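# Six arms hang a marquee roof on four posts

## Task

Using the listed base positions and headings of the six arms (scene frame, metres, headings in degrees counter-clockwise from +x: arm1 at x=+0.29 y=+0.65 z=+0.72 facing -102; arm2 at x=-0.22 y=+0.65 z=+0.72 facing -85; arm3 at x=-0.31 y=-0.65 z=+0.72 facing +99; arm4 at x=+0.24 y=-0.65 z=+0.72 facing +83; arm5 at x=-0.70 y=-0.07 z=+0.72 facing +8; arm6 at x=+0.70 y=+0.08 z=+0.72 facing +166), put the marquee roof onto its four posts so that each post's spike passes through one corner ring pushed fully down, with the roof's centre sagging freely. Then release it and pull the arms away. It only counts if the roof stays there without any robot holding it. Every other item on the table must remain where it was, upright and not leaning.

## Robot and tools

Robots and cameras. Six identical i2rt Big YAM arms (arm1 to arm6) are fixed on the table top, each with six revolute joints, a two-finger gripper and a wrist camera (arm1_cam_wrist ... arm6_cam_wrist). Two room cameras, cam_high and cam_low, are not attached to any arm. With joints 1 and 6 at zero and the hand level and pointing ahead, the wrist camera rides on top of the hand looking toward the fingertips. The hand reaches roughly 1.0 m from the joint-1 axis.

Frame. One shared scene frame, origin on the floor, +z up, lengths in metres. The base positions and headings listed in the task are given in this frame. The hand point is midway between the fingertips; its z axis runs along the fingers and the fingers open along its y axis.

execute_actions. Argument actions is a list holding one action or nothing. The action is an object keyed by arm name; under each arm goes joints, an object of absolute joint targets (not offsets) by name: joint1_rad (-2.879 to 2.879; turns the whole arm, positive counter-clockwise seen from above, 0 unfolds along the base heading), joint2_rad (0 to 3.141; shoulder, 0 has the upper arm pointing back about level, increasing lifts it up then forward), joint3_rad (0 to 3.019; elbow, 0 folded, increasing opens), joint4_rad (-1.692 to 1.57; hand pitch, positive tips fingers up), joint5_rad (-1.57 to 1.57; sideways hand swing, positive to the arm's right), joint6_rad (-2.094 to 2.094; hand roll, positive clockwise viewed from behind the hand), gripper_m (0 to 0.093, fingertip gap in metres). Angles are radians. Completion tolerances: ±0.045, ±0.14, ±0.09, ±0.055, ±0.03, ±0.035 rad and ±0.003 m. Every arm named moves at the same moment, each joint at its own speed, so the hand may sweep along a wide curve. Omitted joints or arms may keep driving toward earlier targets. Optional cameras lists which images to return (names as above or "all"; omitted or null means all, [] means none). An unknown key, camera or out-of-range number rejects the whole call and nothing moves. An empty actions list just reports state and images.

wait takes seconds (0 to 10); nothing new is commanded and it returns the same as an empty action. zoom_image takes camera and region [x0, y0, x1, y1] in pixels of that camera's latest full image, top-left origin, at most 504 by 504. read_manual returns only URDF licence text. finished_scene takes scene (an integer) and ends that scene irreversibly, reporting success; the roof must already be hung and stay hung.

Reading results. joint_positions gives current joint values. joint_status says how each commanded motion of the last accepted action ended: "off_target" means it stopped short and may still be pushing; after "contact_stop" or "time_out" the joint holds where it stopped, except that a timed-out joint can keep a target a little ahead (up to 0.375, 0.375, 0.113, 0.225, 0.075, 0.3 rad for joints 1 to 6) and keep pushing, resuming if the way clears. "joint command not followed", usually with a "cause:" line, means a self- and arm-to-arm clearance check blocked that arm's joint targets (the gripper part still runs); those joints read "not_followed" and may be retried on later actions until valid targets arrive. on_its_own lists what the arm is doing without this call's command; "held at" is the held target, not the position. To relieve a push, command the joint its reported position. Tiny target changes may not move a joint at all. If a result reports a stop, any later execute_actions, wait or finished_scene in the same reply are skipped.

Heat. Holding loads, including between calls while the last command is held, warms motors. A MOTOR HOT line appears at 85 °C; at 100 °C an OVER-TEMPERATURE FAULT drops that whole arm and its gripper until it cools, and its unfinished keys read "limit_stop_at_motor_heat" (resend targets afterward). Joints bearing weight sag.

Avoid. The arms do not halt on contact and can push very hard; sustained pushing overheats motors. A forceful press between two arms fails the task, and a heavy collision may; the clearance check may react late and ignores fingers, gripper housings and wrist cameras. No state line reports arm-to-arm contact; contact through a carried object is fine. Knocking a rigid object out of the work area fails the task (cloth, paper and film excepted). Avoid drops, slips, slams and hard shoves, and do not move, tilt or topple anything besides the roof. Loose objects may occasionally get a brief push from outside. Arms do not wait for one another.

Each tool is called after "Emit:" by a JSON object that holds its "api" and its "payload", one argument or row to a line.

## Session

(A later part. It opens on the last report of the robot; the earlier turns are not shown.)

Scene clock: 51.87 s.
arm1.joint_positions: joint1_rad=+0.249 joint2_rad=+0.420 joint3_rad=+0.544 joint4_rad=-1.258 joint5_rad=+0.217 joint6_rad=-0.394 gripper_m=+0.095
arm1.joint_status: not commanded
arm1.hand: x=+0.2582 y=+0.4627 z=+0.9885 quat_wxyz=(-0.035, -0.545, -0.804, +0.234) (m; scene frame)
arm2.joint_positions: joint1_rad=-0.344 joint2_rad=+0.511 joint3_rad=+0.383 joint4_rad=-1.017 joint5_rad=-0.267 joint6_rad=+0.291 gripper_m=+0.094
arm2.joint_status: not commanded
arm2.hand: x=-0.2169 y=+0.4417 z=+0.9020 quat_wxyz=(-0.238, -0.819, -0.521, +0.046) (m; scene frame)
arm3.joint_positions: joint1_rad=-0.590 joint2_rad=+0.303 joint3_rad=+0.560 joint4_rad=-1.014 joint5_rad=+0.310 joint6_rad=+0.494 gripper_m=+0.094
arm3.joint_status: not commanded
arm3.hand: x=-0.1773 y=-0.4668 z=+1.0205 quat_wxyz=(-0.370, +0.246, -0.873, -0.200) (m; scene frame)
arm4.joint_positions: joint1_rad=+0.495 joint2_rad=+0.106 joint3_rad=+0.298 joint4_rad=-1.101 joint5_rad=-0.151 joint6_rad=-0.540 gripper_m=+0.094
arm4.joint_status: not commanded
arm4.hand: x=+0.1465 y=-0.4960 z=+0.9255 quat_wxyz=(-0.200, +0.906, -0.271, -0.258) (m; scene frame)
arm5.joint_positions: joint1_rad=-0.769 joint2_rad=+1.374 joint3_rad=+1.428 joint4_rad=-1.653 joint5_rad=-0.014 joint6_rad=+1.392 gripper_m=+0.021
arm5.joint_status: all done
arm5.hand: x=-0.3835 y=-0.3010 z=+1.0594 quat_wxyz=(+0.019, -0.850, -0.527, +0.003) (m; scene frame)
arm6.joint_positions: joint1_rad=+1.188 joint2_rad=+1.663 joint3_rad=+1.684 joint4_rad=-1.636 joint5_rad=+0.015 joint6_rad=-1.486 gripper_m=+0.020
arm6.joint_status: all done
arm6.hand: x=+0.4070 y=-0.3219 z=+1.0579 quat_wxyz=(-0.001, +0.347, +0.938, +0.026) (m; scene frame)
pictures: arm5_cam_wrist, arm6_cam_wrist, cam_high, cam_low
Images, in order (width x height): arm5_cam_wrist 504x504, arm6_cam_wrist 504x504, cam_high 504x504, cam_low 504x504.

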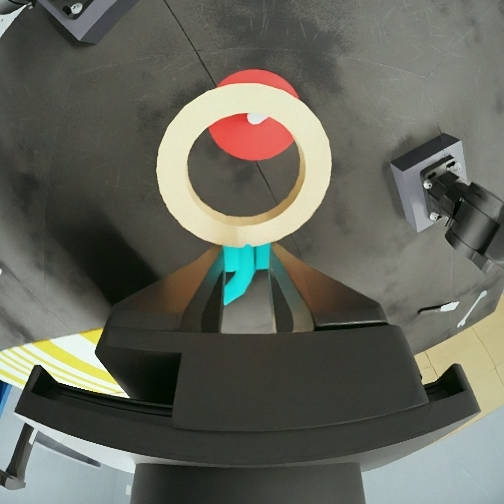

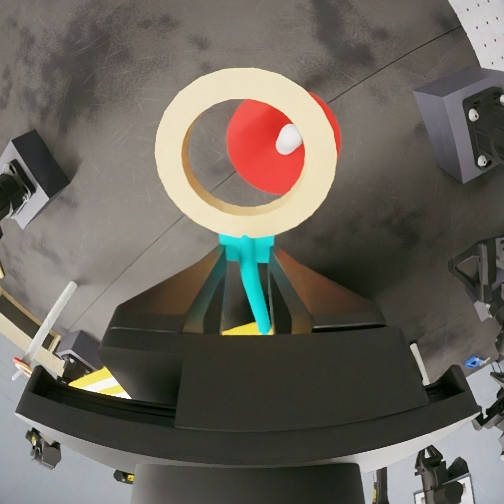

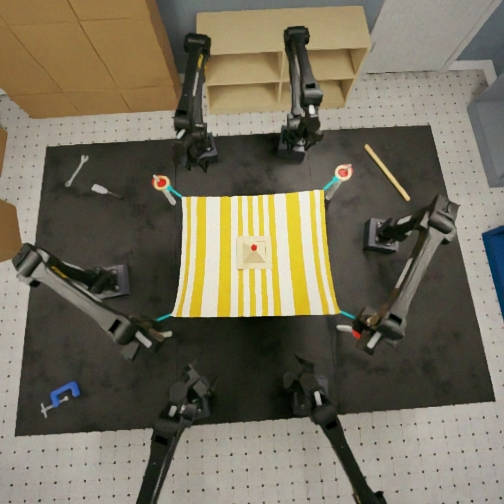

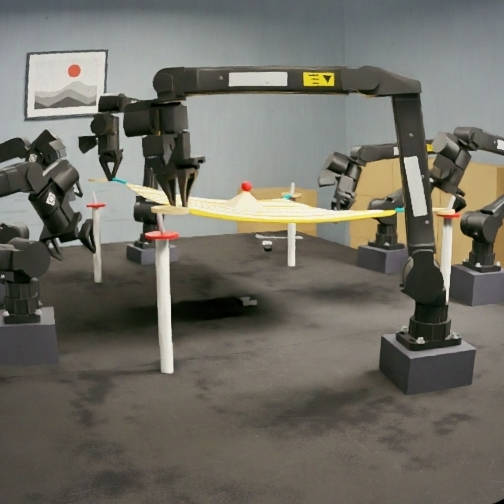

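Emit:
{"api": "execute_actions", "payload": {
  "actions": [
    {"arm5":{"joints":{"joint1_rad":-0.84,"joint4_rad":-1.68}},"arm6":{"joints":{"joint1_rad":1.215,"joint4_rad":-1.54}}}
  ],
  "cameras": ["arm5_cam_wrist","arm6_cam_wrist","cam_low"]
}}

Scene clock: 54.50 s.
arm1.joint_positions: joint1_rad=+0.249 joint2_rad=+0.420 joint3_rad=+0.544 joint4_rad=-1.258 joint5_rad=+0.217 joint6_rad=-0.394 gripper_m=+0.095
arm1.joint_status: not commanded
arm1.hand: x=+0.2582 y=+0.4627 z=+0.9885 quat_wxyz=(-0.035, -0.545, -0.804, +0.234) (m; scene frame)
arm2.joint_positions: joint1_rad=-0.344 joint2_rad=+0.511 joint3_rad=+0.383 joint4_rad=-1.017 joint5_rad=-0.267 joint6_rad=+0.291 gripper_m=+0.094
arm2.joint_status: not commanded
arm2.hand: x=-0.2169 y=+0.4417 z=+0.9020 quat_wxyz=(-0.238, -0.819, -0.521, +0.046) (m; scene frame)
arm3.joint_positions: joint1_rad=-0.590 joint2_rad=+0.303 joint3_rad=+0.560 joint4_rad=-1.014 joint5_rad=+0.310 joint6_rad=+0.494 gripper_m=+0.094
arm3.joint_status: not commanded
arm3.hand: x=-0.1773 y=-0.4668 z=+1.0205 quat_wxyz=(-0.370, +0.246, -0.873, -0.200) (m; scene frame)
arm4.joint_positions: joint1_rad=+0.495 joint2_rad=+0.106 joint3_rad=+0.298 joint4_rad=-1.101 joint5_rad=-0.151 joint6_rad=-0.540 gripper_m=+0.094
arm4.joint_status: not commanded
arm4.hand: x=+0.1465 y=-0.4960 z=+0.9255 quat_wxyz=(-0.200, +0.906, -0.271, -0.258) (m; scene frame)
arm5.joint_positions: joint1_rad=-0.820 joint2_rad=+1.374 joint3_rad=+1.428 joint4_rad=-1.653 joint5_rad=-0.018 joint6_rad=+1.392 gripper_m=+0.021
arm5.joint_status: all done
arm5.hand: x=-0.3951 y=-0.3159 z=+1.0595 quat_wxyz=(+0.020, -0.863, -0.505, +0.000) (m; scene frame)
arm6.joint_positions: joint1_rad=+1.188 joint2_rad=+1.663 joint3_rad=+1.684 joint4_rad=-1.553 joint5_rad=+0.015 joint6_rad=-1.487 gripper_m=+0.020
arm6.joint_status: all done
arm6.hand: x=+0.3952 y=-0.3383 z=+1.0577 quat_wxyz=(-0.012, +0.347, +0.938, -0.013) (m; scene frame)
pictures: arm5_cam_wrist, arm6_cam_wrist, cam_low
Images, in order (width x height): arm5_cam_wrist 504x504, arm6_cam_wrist 504x504, cam_low 504x504.

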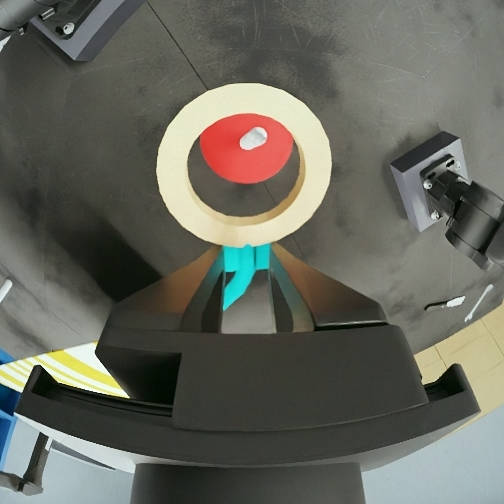

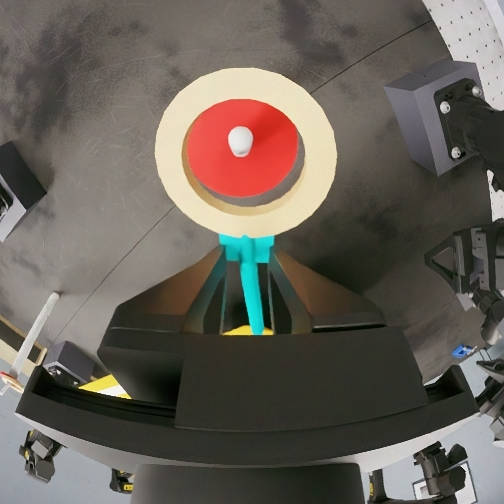

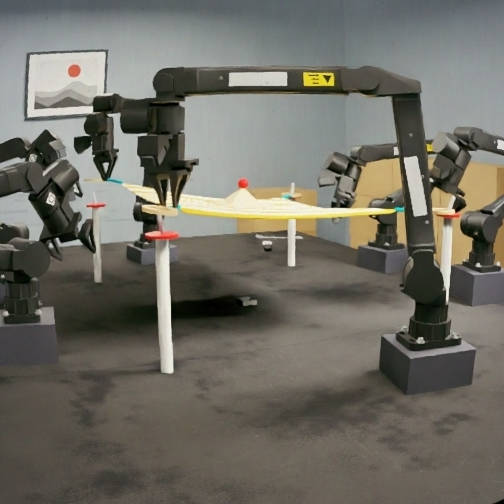

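Lower: elbow down with wrist compensation gives nearly vertical motion.

Emit:
{"api": "execute_actions", "payload": {
  "actions": [
    {"arm5":{"joints":{"joint1_rad":-0.86,"joint3_rad":1.31,"joint4_rad":-1.54}},"arm6":{"joints":{"joint3_rad":1.585,"joint4_rad":-1.44}}}
  ],
  "cameras": ["arm5_cam_wrist","arm6_cam_wrist","cam_low"]
}}

Scene clock: 57.17 s.
arm1.joint_positions: joint1_rad=+0.249 joint2_rad=+0.420 joint3_rad=+0.544 joint4_rad=-1.258 joint5_rad=+0.217 joint6_rad=-0.394 gripper_m=+0.095
arm1.joint_status: not commanded
arm1.hand: x=+0.2582 y=+0.4627 z=+0.9885 quat_wxyz=(-0.035, -0.545, -0.804, +0.234) (m; scene frame)
arm2.joint_positions: joint1_rad=-0.344 joint2_rad=+0.511 joint3_rad=+0.383 joint4_rad=-1.017 joint5_rad=-0.267 joint6_rad=+0.291 gripper_m=+0.094
arm2.joint_status: not commanded
arm2.hand: x=-0.2169 y=+0.4417 z=+0.9020 quat_wxyz=(-0.238, -0.819, -0.521, +0.046) (m; scene frame)
arm3.joint_positions: joint1_rad=-0.590 joint2_rad=+0.303 joint3_rad=+0.560 joint4_rad=-1.014 joint5_rad=+0.310 joint6_rad=+0.494 gripper_m=+0.094
arm3.joint_status: not commanded
arm3.hand: x=-0.1773 y=-0.4668 z=+1.0205 quat_wxyz=(-0.370, +0.246, -0.873, -0.200) (m; scene frame)
arm4.joint_positions: joint1_rad=+0.495 joint2_rad=+0.106 joint3_rad=+0.298 joint4_rad=-1.101 joint5_rad=-0.151 joint6_rad=-0.540 gripper_m=+0.094
arm4.joint_status: not commanded
arm4.hand: x=+0.1465 y=-0.4960 z=+0.9255 quat_wxyz=(-0.200, +0.906, -0.271, -0.258) (m; scene frame)
arm5.joint_positions: joint1_rad=-0.829 joint2_rad=+1.371 joint3_rad=+1.315 joint4_rad=-1.543 joint5_rad=-0.021 joint6_rad=+1.393 gripper_m=+0.021
arm5.joint_status: all done
arm5.hand: x=-0.3984 y=-0.3176 z=+1.0173 quat_wxyz=(+0.020, -0.865, -0.501, -0.001) (m; scene frame)
arm6.joint_positions: joint1_rad=+1.188 joint2_rad=+1.654 joint3_rad=+1.568 joint4_rad=-1.454 joint5_rad=+0.015 joint6_rad=-1.488 gripper_m=+0.020
arm6.joint_status: all done
arm6.hand: x=+0.3991 y=-0.3327 z=+1.0175 quat_wxyz=(-0.011, +0.346, +0.938, -0.009) (m; scene frame)
pictures: arm5_cam_wrist, arm6_cam_wrist, cam_low
Images, in order (width x height): arm5_cam_wrist 504x504, arm6_cam_wrist 504x504, cam_low 504x504.

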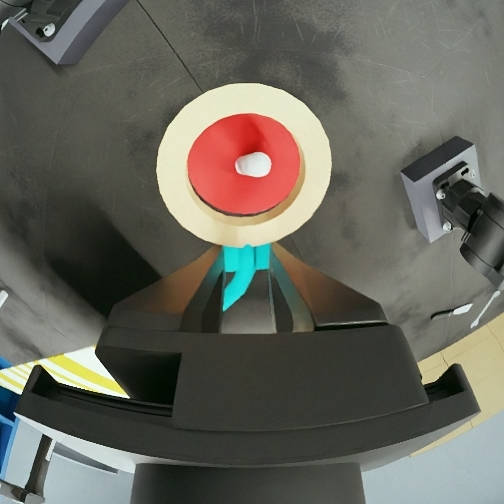

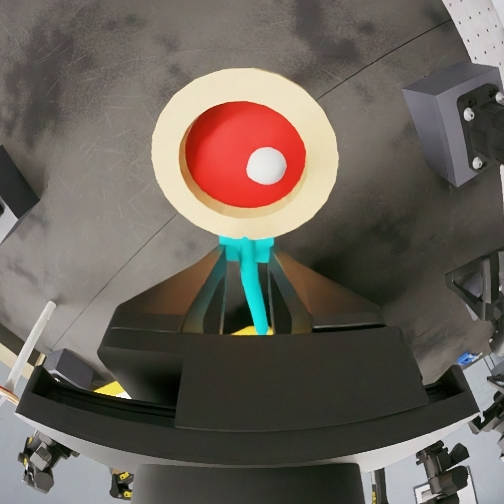

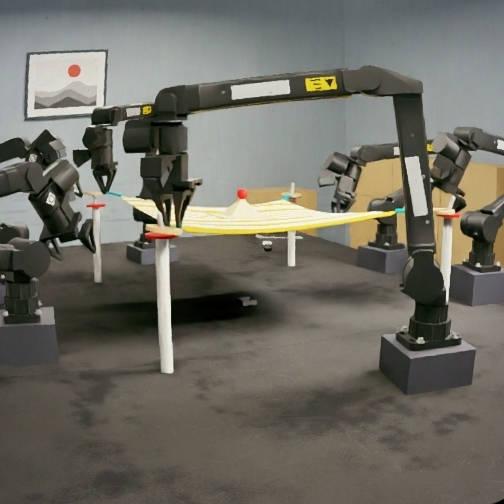

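Emit:
{"api": "execute_actions", "payload": {
  "actions": [
    {"arm5":{"joints":{"joint1_rad":-0.81,"joint3_rad":1.23,"joint4_rad":-1.47}},"arm6":{"joints":{"joint1_rad":1.17,"joint3_rad":1.545,"joint4_rad":-1.38}}}
  ],
  "cameras": ["arm5_cam_wrist","arm6_cam_wrist","cam_low"]
}}

Emit:
{"api": "execute_actions", "payload": {
  "actions": [
    {"arm5":{"joints":{"gripper_m":0.045}},"arm6":{"joints":{"gripper_m":0.045}}}
  ],
  "cameras": []
}}

Emit:
{"api": "execute_actions", "payload": {
  "actions": [
    {"arm5":{"joints":{"joint3_rad":1.5,"joint4_rad":-1.68}},"arm6":{"joints":{"joint3_rad":1.8,"joint4_rad":-1.65}}}
  ],
  "cameras": ["arm5_cam_wrist","arm6_cam_wrist","cam_low"]
}}

Emit:
{"api": "execute_actions", "payload": {
  "actions": [
    {"arm5":{"joints":{"joint2_rad":0.8}},"arm6":{"joints":{"joint2_rad":1}}}
  ]
}}

Scene clock: 60.93 s.
arm1.joint_positions: joint1_rad=+0.249 joint2_rad=+0.420 joint3_rad=+0.544 joint4_rad=-1.258 joint5_rad=+0.217 joint6_rad=-0.394 gripper_m=+0.095
arm1.joint_status: not commanded
arm1.hand: x=+0.2582 y=+0.4627 z=+0.9885 quat_wxyz=(-0.035, -0.545, -0.804, +0.234) (m; scene frame)
arm2.joint_positions: joint1_rad=-0.344 joint2_rad=+0.511 joint3_rad=+0.383 joint4_rad=-1.017 joint5_rad=-0.267 joint6_rad=+0.291 gripper_m=+0.094
arm2.joint_status: not commanded
arm2.hand: x=-0.2169 y=+0.4417 z=+0.9020 quat_wxyz=(-0.238, -0.819, -0.521, +0.046) (m; scene frame)
arm3.joint_positions: joint1_rad=-0.590 joint2_rad=+0.303 joint3_rad=+0.560 joint4_rad=-1.014 joint5_rad=+0.310 joint6_rad=+0.494 gripper_m=+0.094
arm3.joint_status: not commanded
arm3.hand: x=-0.1773 y=-0.4668 z=+1.0205 quat_wxyz=(-0.370, +0.246, -0.873, -0.200) (m; scene frame)
arm4.joint_positions: joint1_rad=+0.495 joint2_rad=+0.106 joint3_rad=+0.298 joint4_rad=-1.101 joint5_rad=-0.151 joint6_rad=-0.540 gripper_m=+0.094
arm4.joint_status: not commanded
arm4.hand: x=+0.1465 y=-0.4960 z=+0.9255 quat_wxyz=(-0.200, +0.906, -0.271, -0.258) (m; scene frame)
arm5.joint_positions: joint1_rad=-0.793 joint2_rad=+1.369 joint3_rad=+1.236 joint4_rad=-1.475 joint5_rad=-0.020 joint6_rad=+1.393 gripper_m=+0.021
arm5.joint_status: all done
arm5.hand: x=-0.3948 y=-0.3031 z=+0.9878 quat_wxyz=(+0.025, -0.856, -0.516, +0.002) (m; scene frame)
arm6.joint_positions: joint1_rad=+1.160 joint2_rad=+1.647 joint3_rad=+1.546 joint4_rad=-1.398 joint5_rad=+0.015 joint6_rad=-1.490 gripper_m=+0.020
arm6.joint_status: all done
arm6.hand: x=+0.3836 y=-0.3296 z=+1.0125 quat_wxyz=(-0.017, +0.359, +0.933, -0.029) (m; scene frame)
pictures: arm5_cam_wrist, arm6_cam_wrist, cam_low
Images, in order (width x height): arm5_cam_wrist 504x504, arm6_cam_wrist 504x504, cam_low 504x504.

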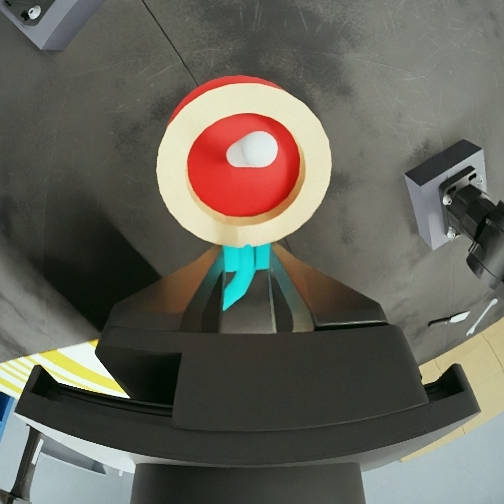

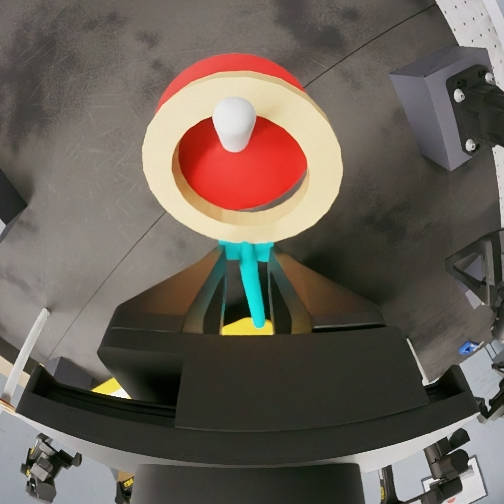

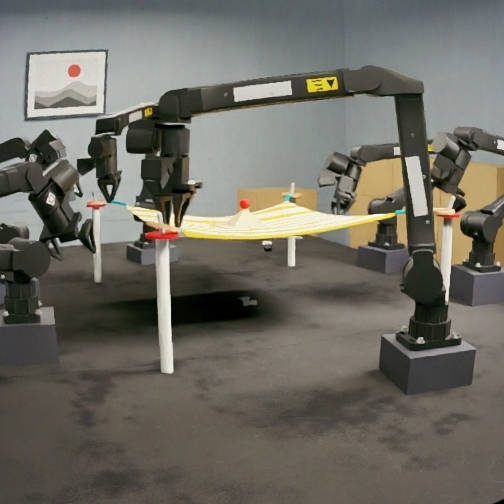

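Scene clock: 61.57 s.
arm1.joint_positions: joint1_rad=+0.249 joint2_rad=+0.420 joint3_rad=+0.544 joint4_rad=-1.258 joint5_rad=+0.217 joint6_rad=-0.394 gripper_m=+0.095
arm1.joint_status: not commanded
arm1.hand: x=+0.2582 y=+0.4627 z=+0.9885 quat_wxyz=(-0.035, -0.545, -0.804, +0.234) (m; scene frame)
arm2.joint_positions: joint1_rad=-0.344 joint2_rad=+0.511 joint3_rad=+0.383 joint4_rad=-1.017 joint5_rad=-0.267 joint6_rad=+0.291 gripper_m=+0.094
arm2.joint_status: not commanded
arm2.hand: x=-0.2169 y=+0.4417 z=+0.9020 quat_wxyz=(-0.238, -0.819, -0.521, +0.046) (m; scene frame)
arm3.joint_positions: joint1_rad=-0.590 joint2_rad=+0.303 joint3_rad=+0.560 joint4_rad=-1.014 joint5_rad=+0.310 joint6_rad=+0.494 gripper_m=+0.094
arm3.joint_status: not commanded
arm3.hand: x=-0.1773 y=-0.4668 z=+1.0205 quat_wxyz=(-0.370, +0.246, -0.873, -0.200) (m; scene frame)
arm4.joint_positions: joint1_rad=+0.495 joint2_rad=+0.106 joint3_rad=+0.298 joint4_rad=-1.101 joint5_rad=-0.151 joint6_rad=-0.540 gripper_m=+0.094
arm4.joint_status: not commanded
arm4.hand: x=+0.1465 y=-0.4960 z=+0.9255 quat_wxyz=(-0.200, +0.906, -0.271, -0.258) (m; scene frame)
arm5.joint_positions: joint1_rad=-0.795 joint2_rad=+1.369 joint3_rad=+1.236 joint4_rad=-1.475 joint5_rad=-0.010 joint6_rad=+1.393 gripper_m=+0.045
arm5.joint_status: all done
arm5.hand: x=-0.3964 y=-0.3051 z=+0.9878 quat_wxyz=(+0.023, -0.856, -0.516, +0.007) (m; scene frame)
arm6.joint_positions: joint1_rad=+1.160 joint2_rad=+1.647 joint3_rad=+1.537 joint4_rad=-1.394 joint5_rad=+0.005 joint6_rad=-1.490 gripper_m=+0.045
arm6.joint_status: all done
arm6.hand: x=+0.3861 y=-0.3293 z=+1.0090 quat_wxyz=(-0.011, +0.358, +0.933, -0.027) (m; scene frame)
pictures: none
No camera images: the call's "cameras" was empty. Leave "cameras" out to get every camera's image.

Scene clock: 62.63 s.
arm1.joint_positions: joint1_rad=+0.249 joint2_rad=+0.420 joint3_rad=+0.544 joint4_rad=-1.258 joint5_rad=+0.217 joint6_rad=-0.394 gripper_m=+0.095
arm1.joint_status: not commanded
arm1.hand: x=+0.2582 y=+0.4627 z=+0.9885 quat_wxyz=(-0.035, -0.545, -0.804, +0.234) (m; scene frame)
arm2.joint_positions: joint1_rad=-0.344 joint2_rad=+0.511 joint3_rad=+0.383 joint4_rad=-1.017 joint5_rad=-0.267 joint6_rad=+0.291 gripper_m=+0.094
arm2.joint_status: not commanded
arm2.hand: x=-0.2169 y=+0.4417 z=+0.9020 quat_wxyz=(-0.238, -0.819, -0.521, +0.046) (m; scene frame)
arm3.joint_positions: joint1_rad=-0.590 joint2_rad=+0.303 joint3_rad=+0.560 joint4_rad=-1.014 joint5_rad=+0.310 joint6_rad=+0.494 gripper_m=+0.094
arm3.joint_status: not commanded
arm3.hand: x=-0.1773 y=-0.4668 z=+1.0205 quat_wxyz=(-0.370, +0.246, -0.873, -0.200) (m; scene frame)
arm4.joint_positions: joint1_rad=+0.495 joint2_rad=+0.106 joint3_rad=+0.298 joint4_rad=-1.101 joint5_rad=-0.151 joint6_rad=-0.540 gripper_m=+0.094
arm4.joint_status: not commanded
arm4.hand: x=+0.1465 y=-0.4960 z=+0.9255 quat_wxyz=(-0.200, +0.906, -0.271, -0.258) (m; scene frame)
arm5.joint_positions: joint1_rad=-0.803 joint2_rad=+1.359 joint3_rad=+1.453 joint4_rad=-1.665 joint5_rad=-0.003 joint6_rad=+1.393 gripper_m=+0.045
arm5.joint_status: all done
arm5.hand: x=-0.3924 y=-0.3131 z=+1.0743 quat_wxyz=(+0.004, -0.859, -0.512, +0.003) (m; scene frame)
arm6.joint_positions: joint1_rad=+1.160 joint2_rad=+1.645 joint3_rad=+1.759 joint4_rad=-1.639 joint5_rad=+0.004 joint6_rad=-1.490 gripper_m=+0.045
arm6.joint_status: all done
arm6.hand: x=+0.3896 y=-0.3252 z=+1.0947 quat_wxyz=(-0.008, +0.358, +0.933, -0.018) (m; scene frame)
pictures: arm5_cam_wrist, arm6_cam_wrist, cam_low
Images, in order (width x height): arm5_cam_wrist 504x504, arm6_cam_wrist 504x504, cam_low 504x504.

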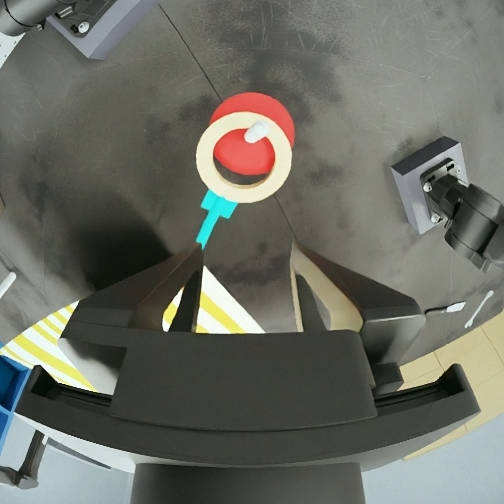

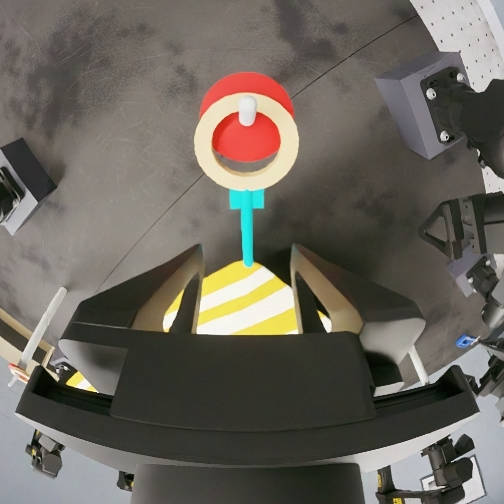

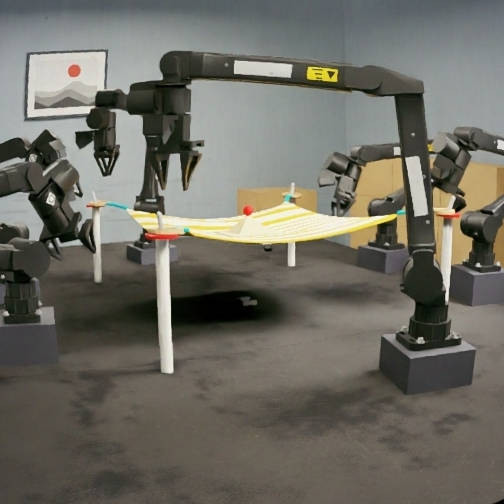

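Scene clock: 64.33 s.
arm1.joint_positions: joint1_rad=+0.249 joint2_rad=+0.420 joint3_rad=+0.544 joint4_rad=-1.258 joint5_rad=+0.217 joint6_rad=-0.394 gripper_m=+0.095
arm1.joint_status: not commanded
arm1.hand: x=+0.2582 y=+0.4627 z=+0.9885 quat_wxyz=(-0.035, -0.545, -0.804, +0.234) (m; scene frame)
arm2.joint_positions: joint1_rad=-0.344 joint2_rad=+0.511 joint3_rad=+0.383 joint4_rad=-1.017 joint5_rad=-0.267 joint6_rad=+0.291 gripper_m=+0.094
arm2.joint_status: not commanded
arm2.hand: x=-0.2169 y=+0.4417 z=+0.9020 quat_wxyz=(-0.238, -0.819, -0.521, +0.046) (m; scene frame)
arm3.joint_positions: joint1_rad=-0.590 joint2_rad=+0.303 joint3_rad=+0.560 joint4_rad=-1.014 joint5_rad=+0.310 joint6_rad=+0.494 gripper_m=+0.094
arm3.joint_status: not commanded
arm3.hand: x=-0.1773 y=-0.4668 z=+1.0205 quat_wxyz=(-0.370, +0.246, -0.873, -0.200) (m; scene frame)
arm4.joint_positions: joint1_rad=+0.495 joint2_rad=+0.106 joint3_rad=+0.298 joint4_rad=-1.101 joint5_rad=-0.151 joint6_rad=-0.540 gripper_m=+0.094
arm4.joint_status: not commanded
arm4.hand: x=+0.1465 y=-0.4960 z=+0.9255 quat_wxyz=(-0.200, +0.906, -0.271, -0.258) (m; scene frame)
arm5.joint_positions: joint1_rad=-0.803 joint2_rad=+0.806 joint3_rad=+1.476 joint4_rad=-1.668 joint5_rad=-0.003 joint6_rad=+1.393 gripper_m=+0.045
arm5.joint_status: all done
arm5.hand: x=-0.5059 y=-0.2214 z=+1.2518 quat_wxyz=(-0.260, -0.824, -0.493, -0.097) (m; scene frame)
arm6.joint_positions: joint1_rad=+1.160 joint2_rad=+1.010 joint3_rad=+1.785 joint4_rad=-1.642 joint5_rad=+0.003 joint6_rad=-1.490 gripper_m=+0.045
arm6.joint_status: all done
arm6.hand: x=+0.5093 y=-0.1691 z=+1.3625 quat_wxyz=(-0.098, +0.337, +0.877, -0.327) (m; scene frame)
pictures: arm1_cam_wrist, arm2_cam_wrist, arm3_cam_wrist, arm4_cam_wrist, arm5_cam_wrist, arm6_cam_wrist, cam_high, cam_low
Images, in order (width x height): arm1_cam_wrist 504x504, arm2_cam_wrist 504x504, arm3_cam_wrist 504x504, arm4_cam_wrist 504x504, arm5_cam_wrist 504x504, arm6_cam_wrist 504x504, cam_high 504x504, cam_low 504x504.

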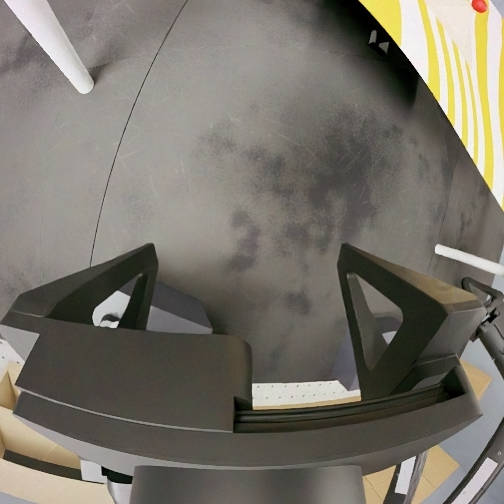

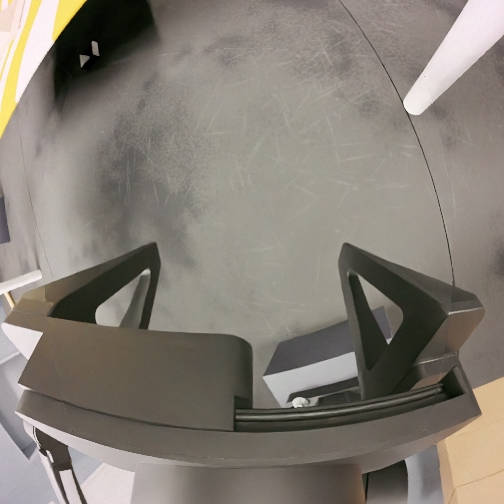

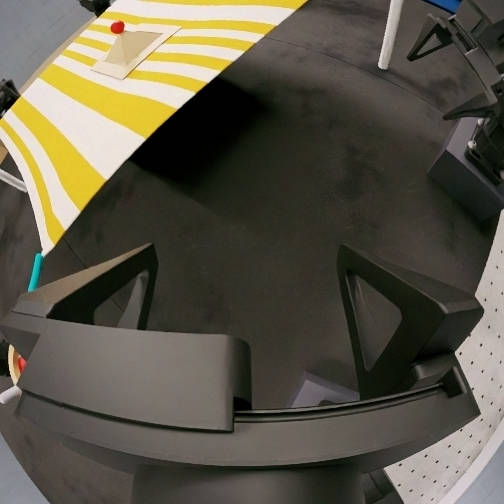

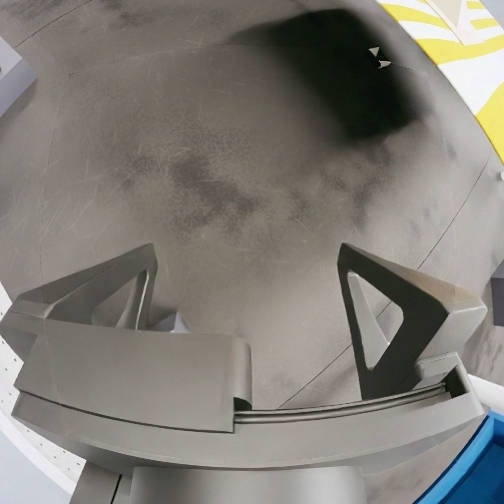

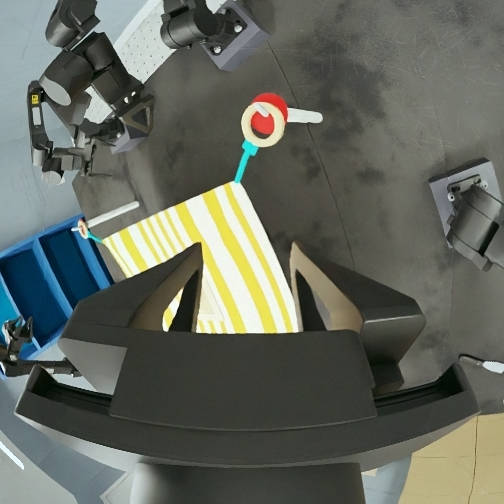

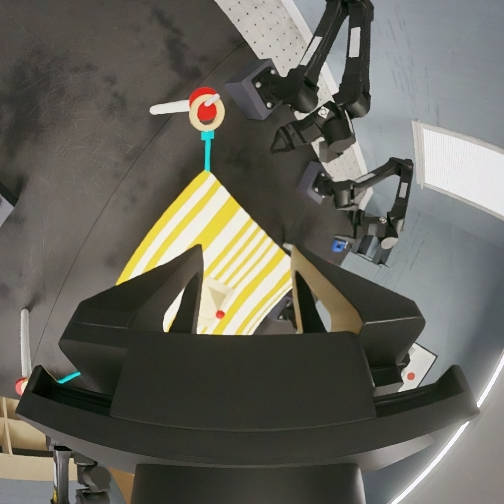

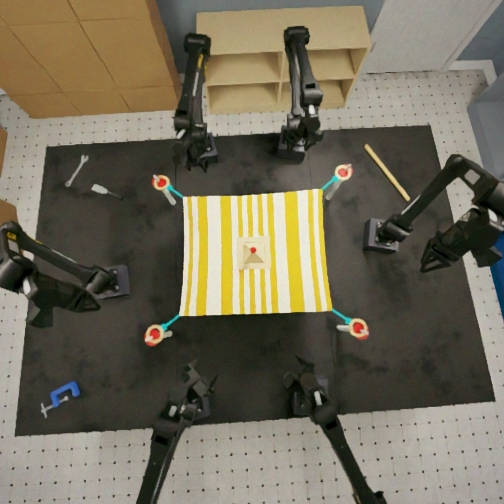

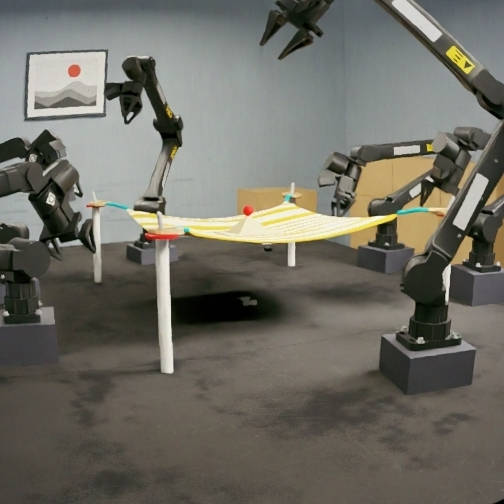

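Emit:
{"api": "zoom_image", "payload": {
  "camera": "cam_low",
  "region": [70, 170, 480, 260]
}}

Emit:
{"api": "finished_scene", "payload": {
  "scene": 1
}}

Region (70, 170, 480, 260) of cam_low's 504x504 image, scaled by 1.229, with more detail than that image has; it fills the top 111 rows of this view, and the rest is white.

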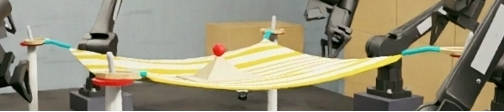

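The scene is finished: the task was done.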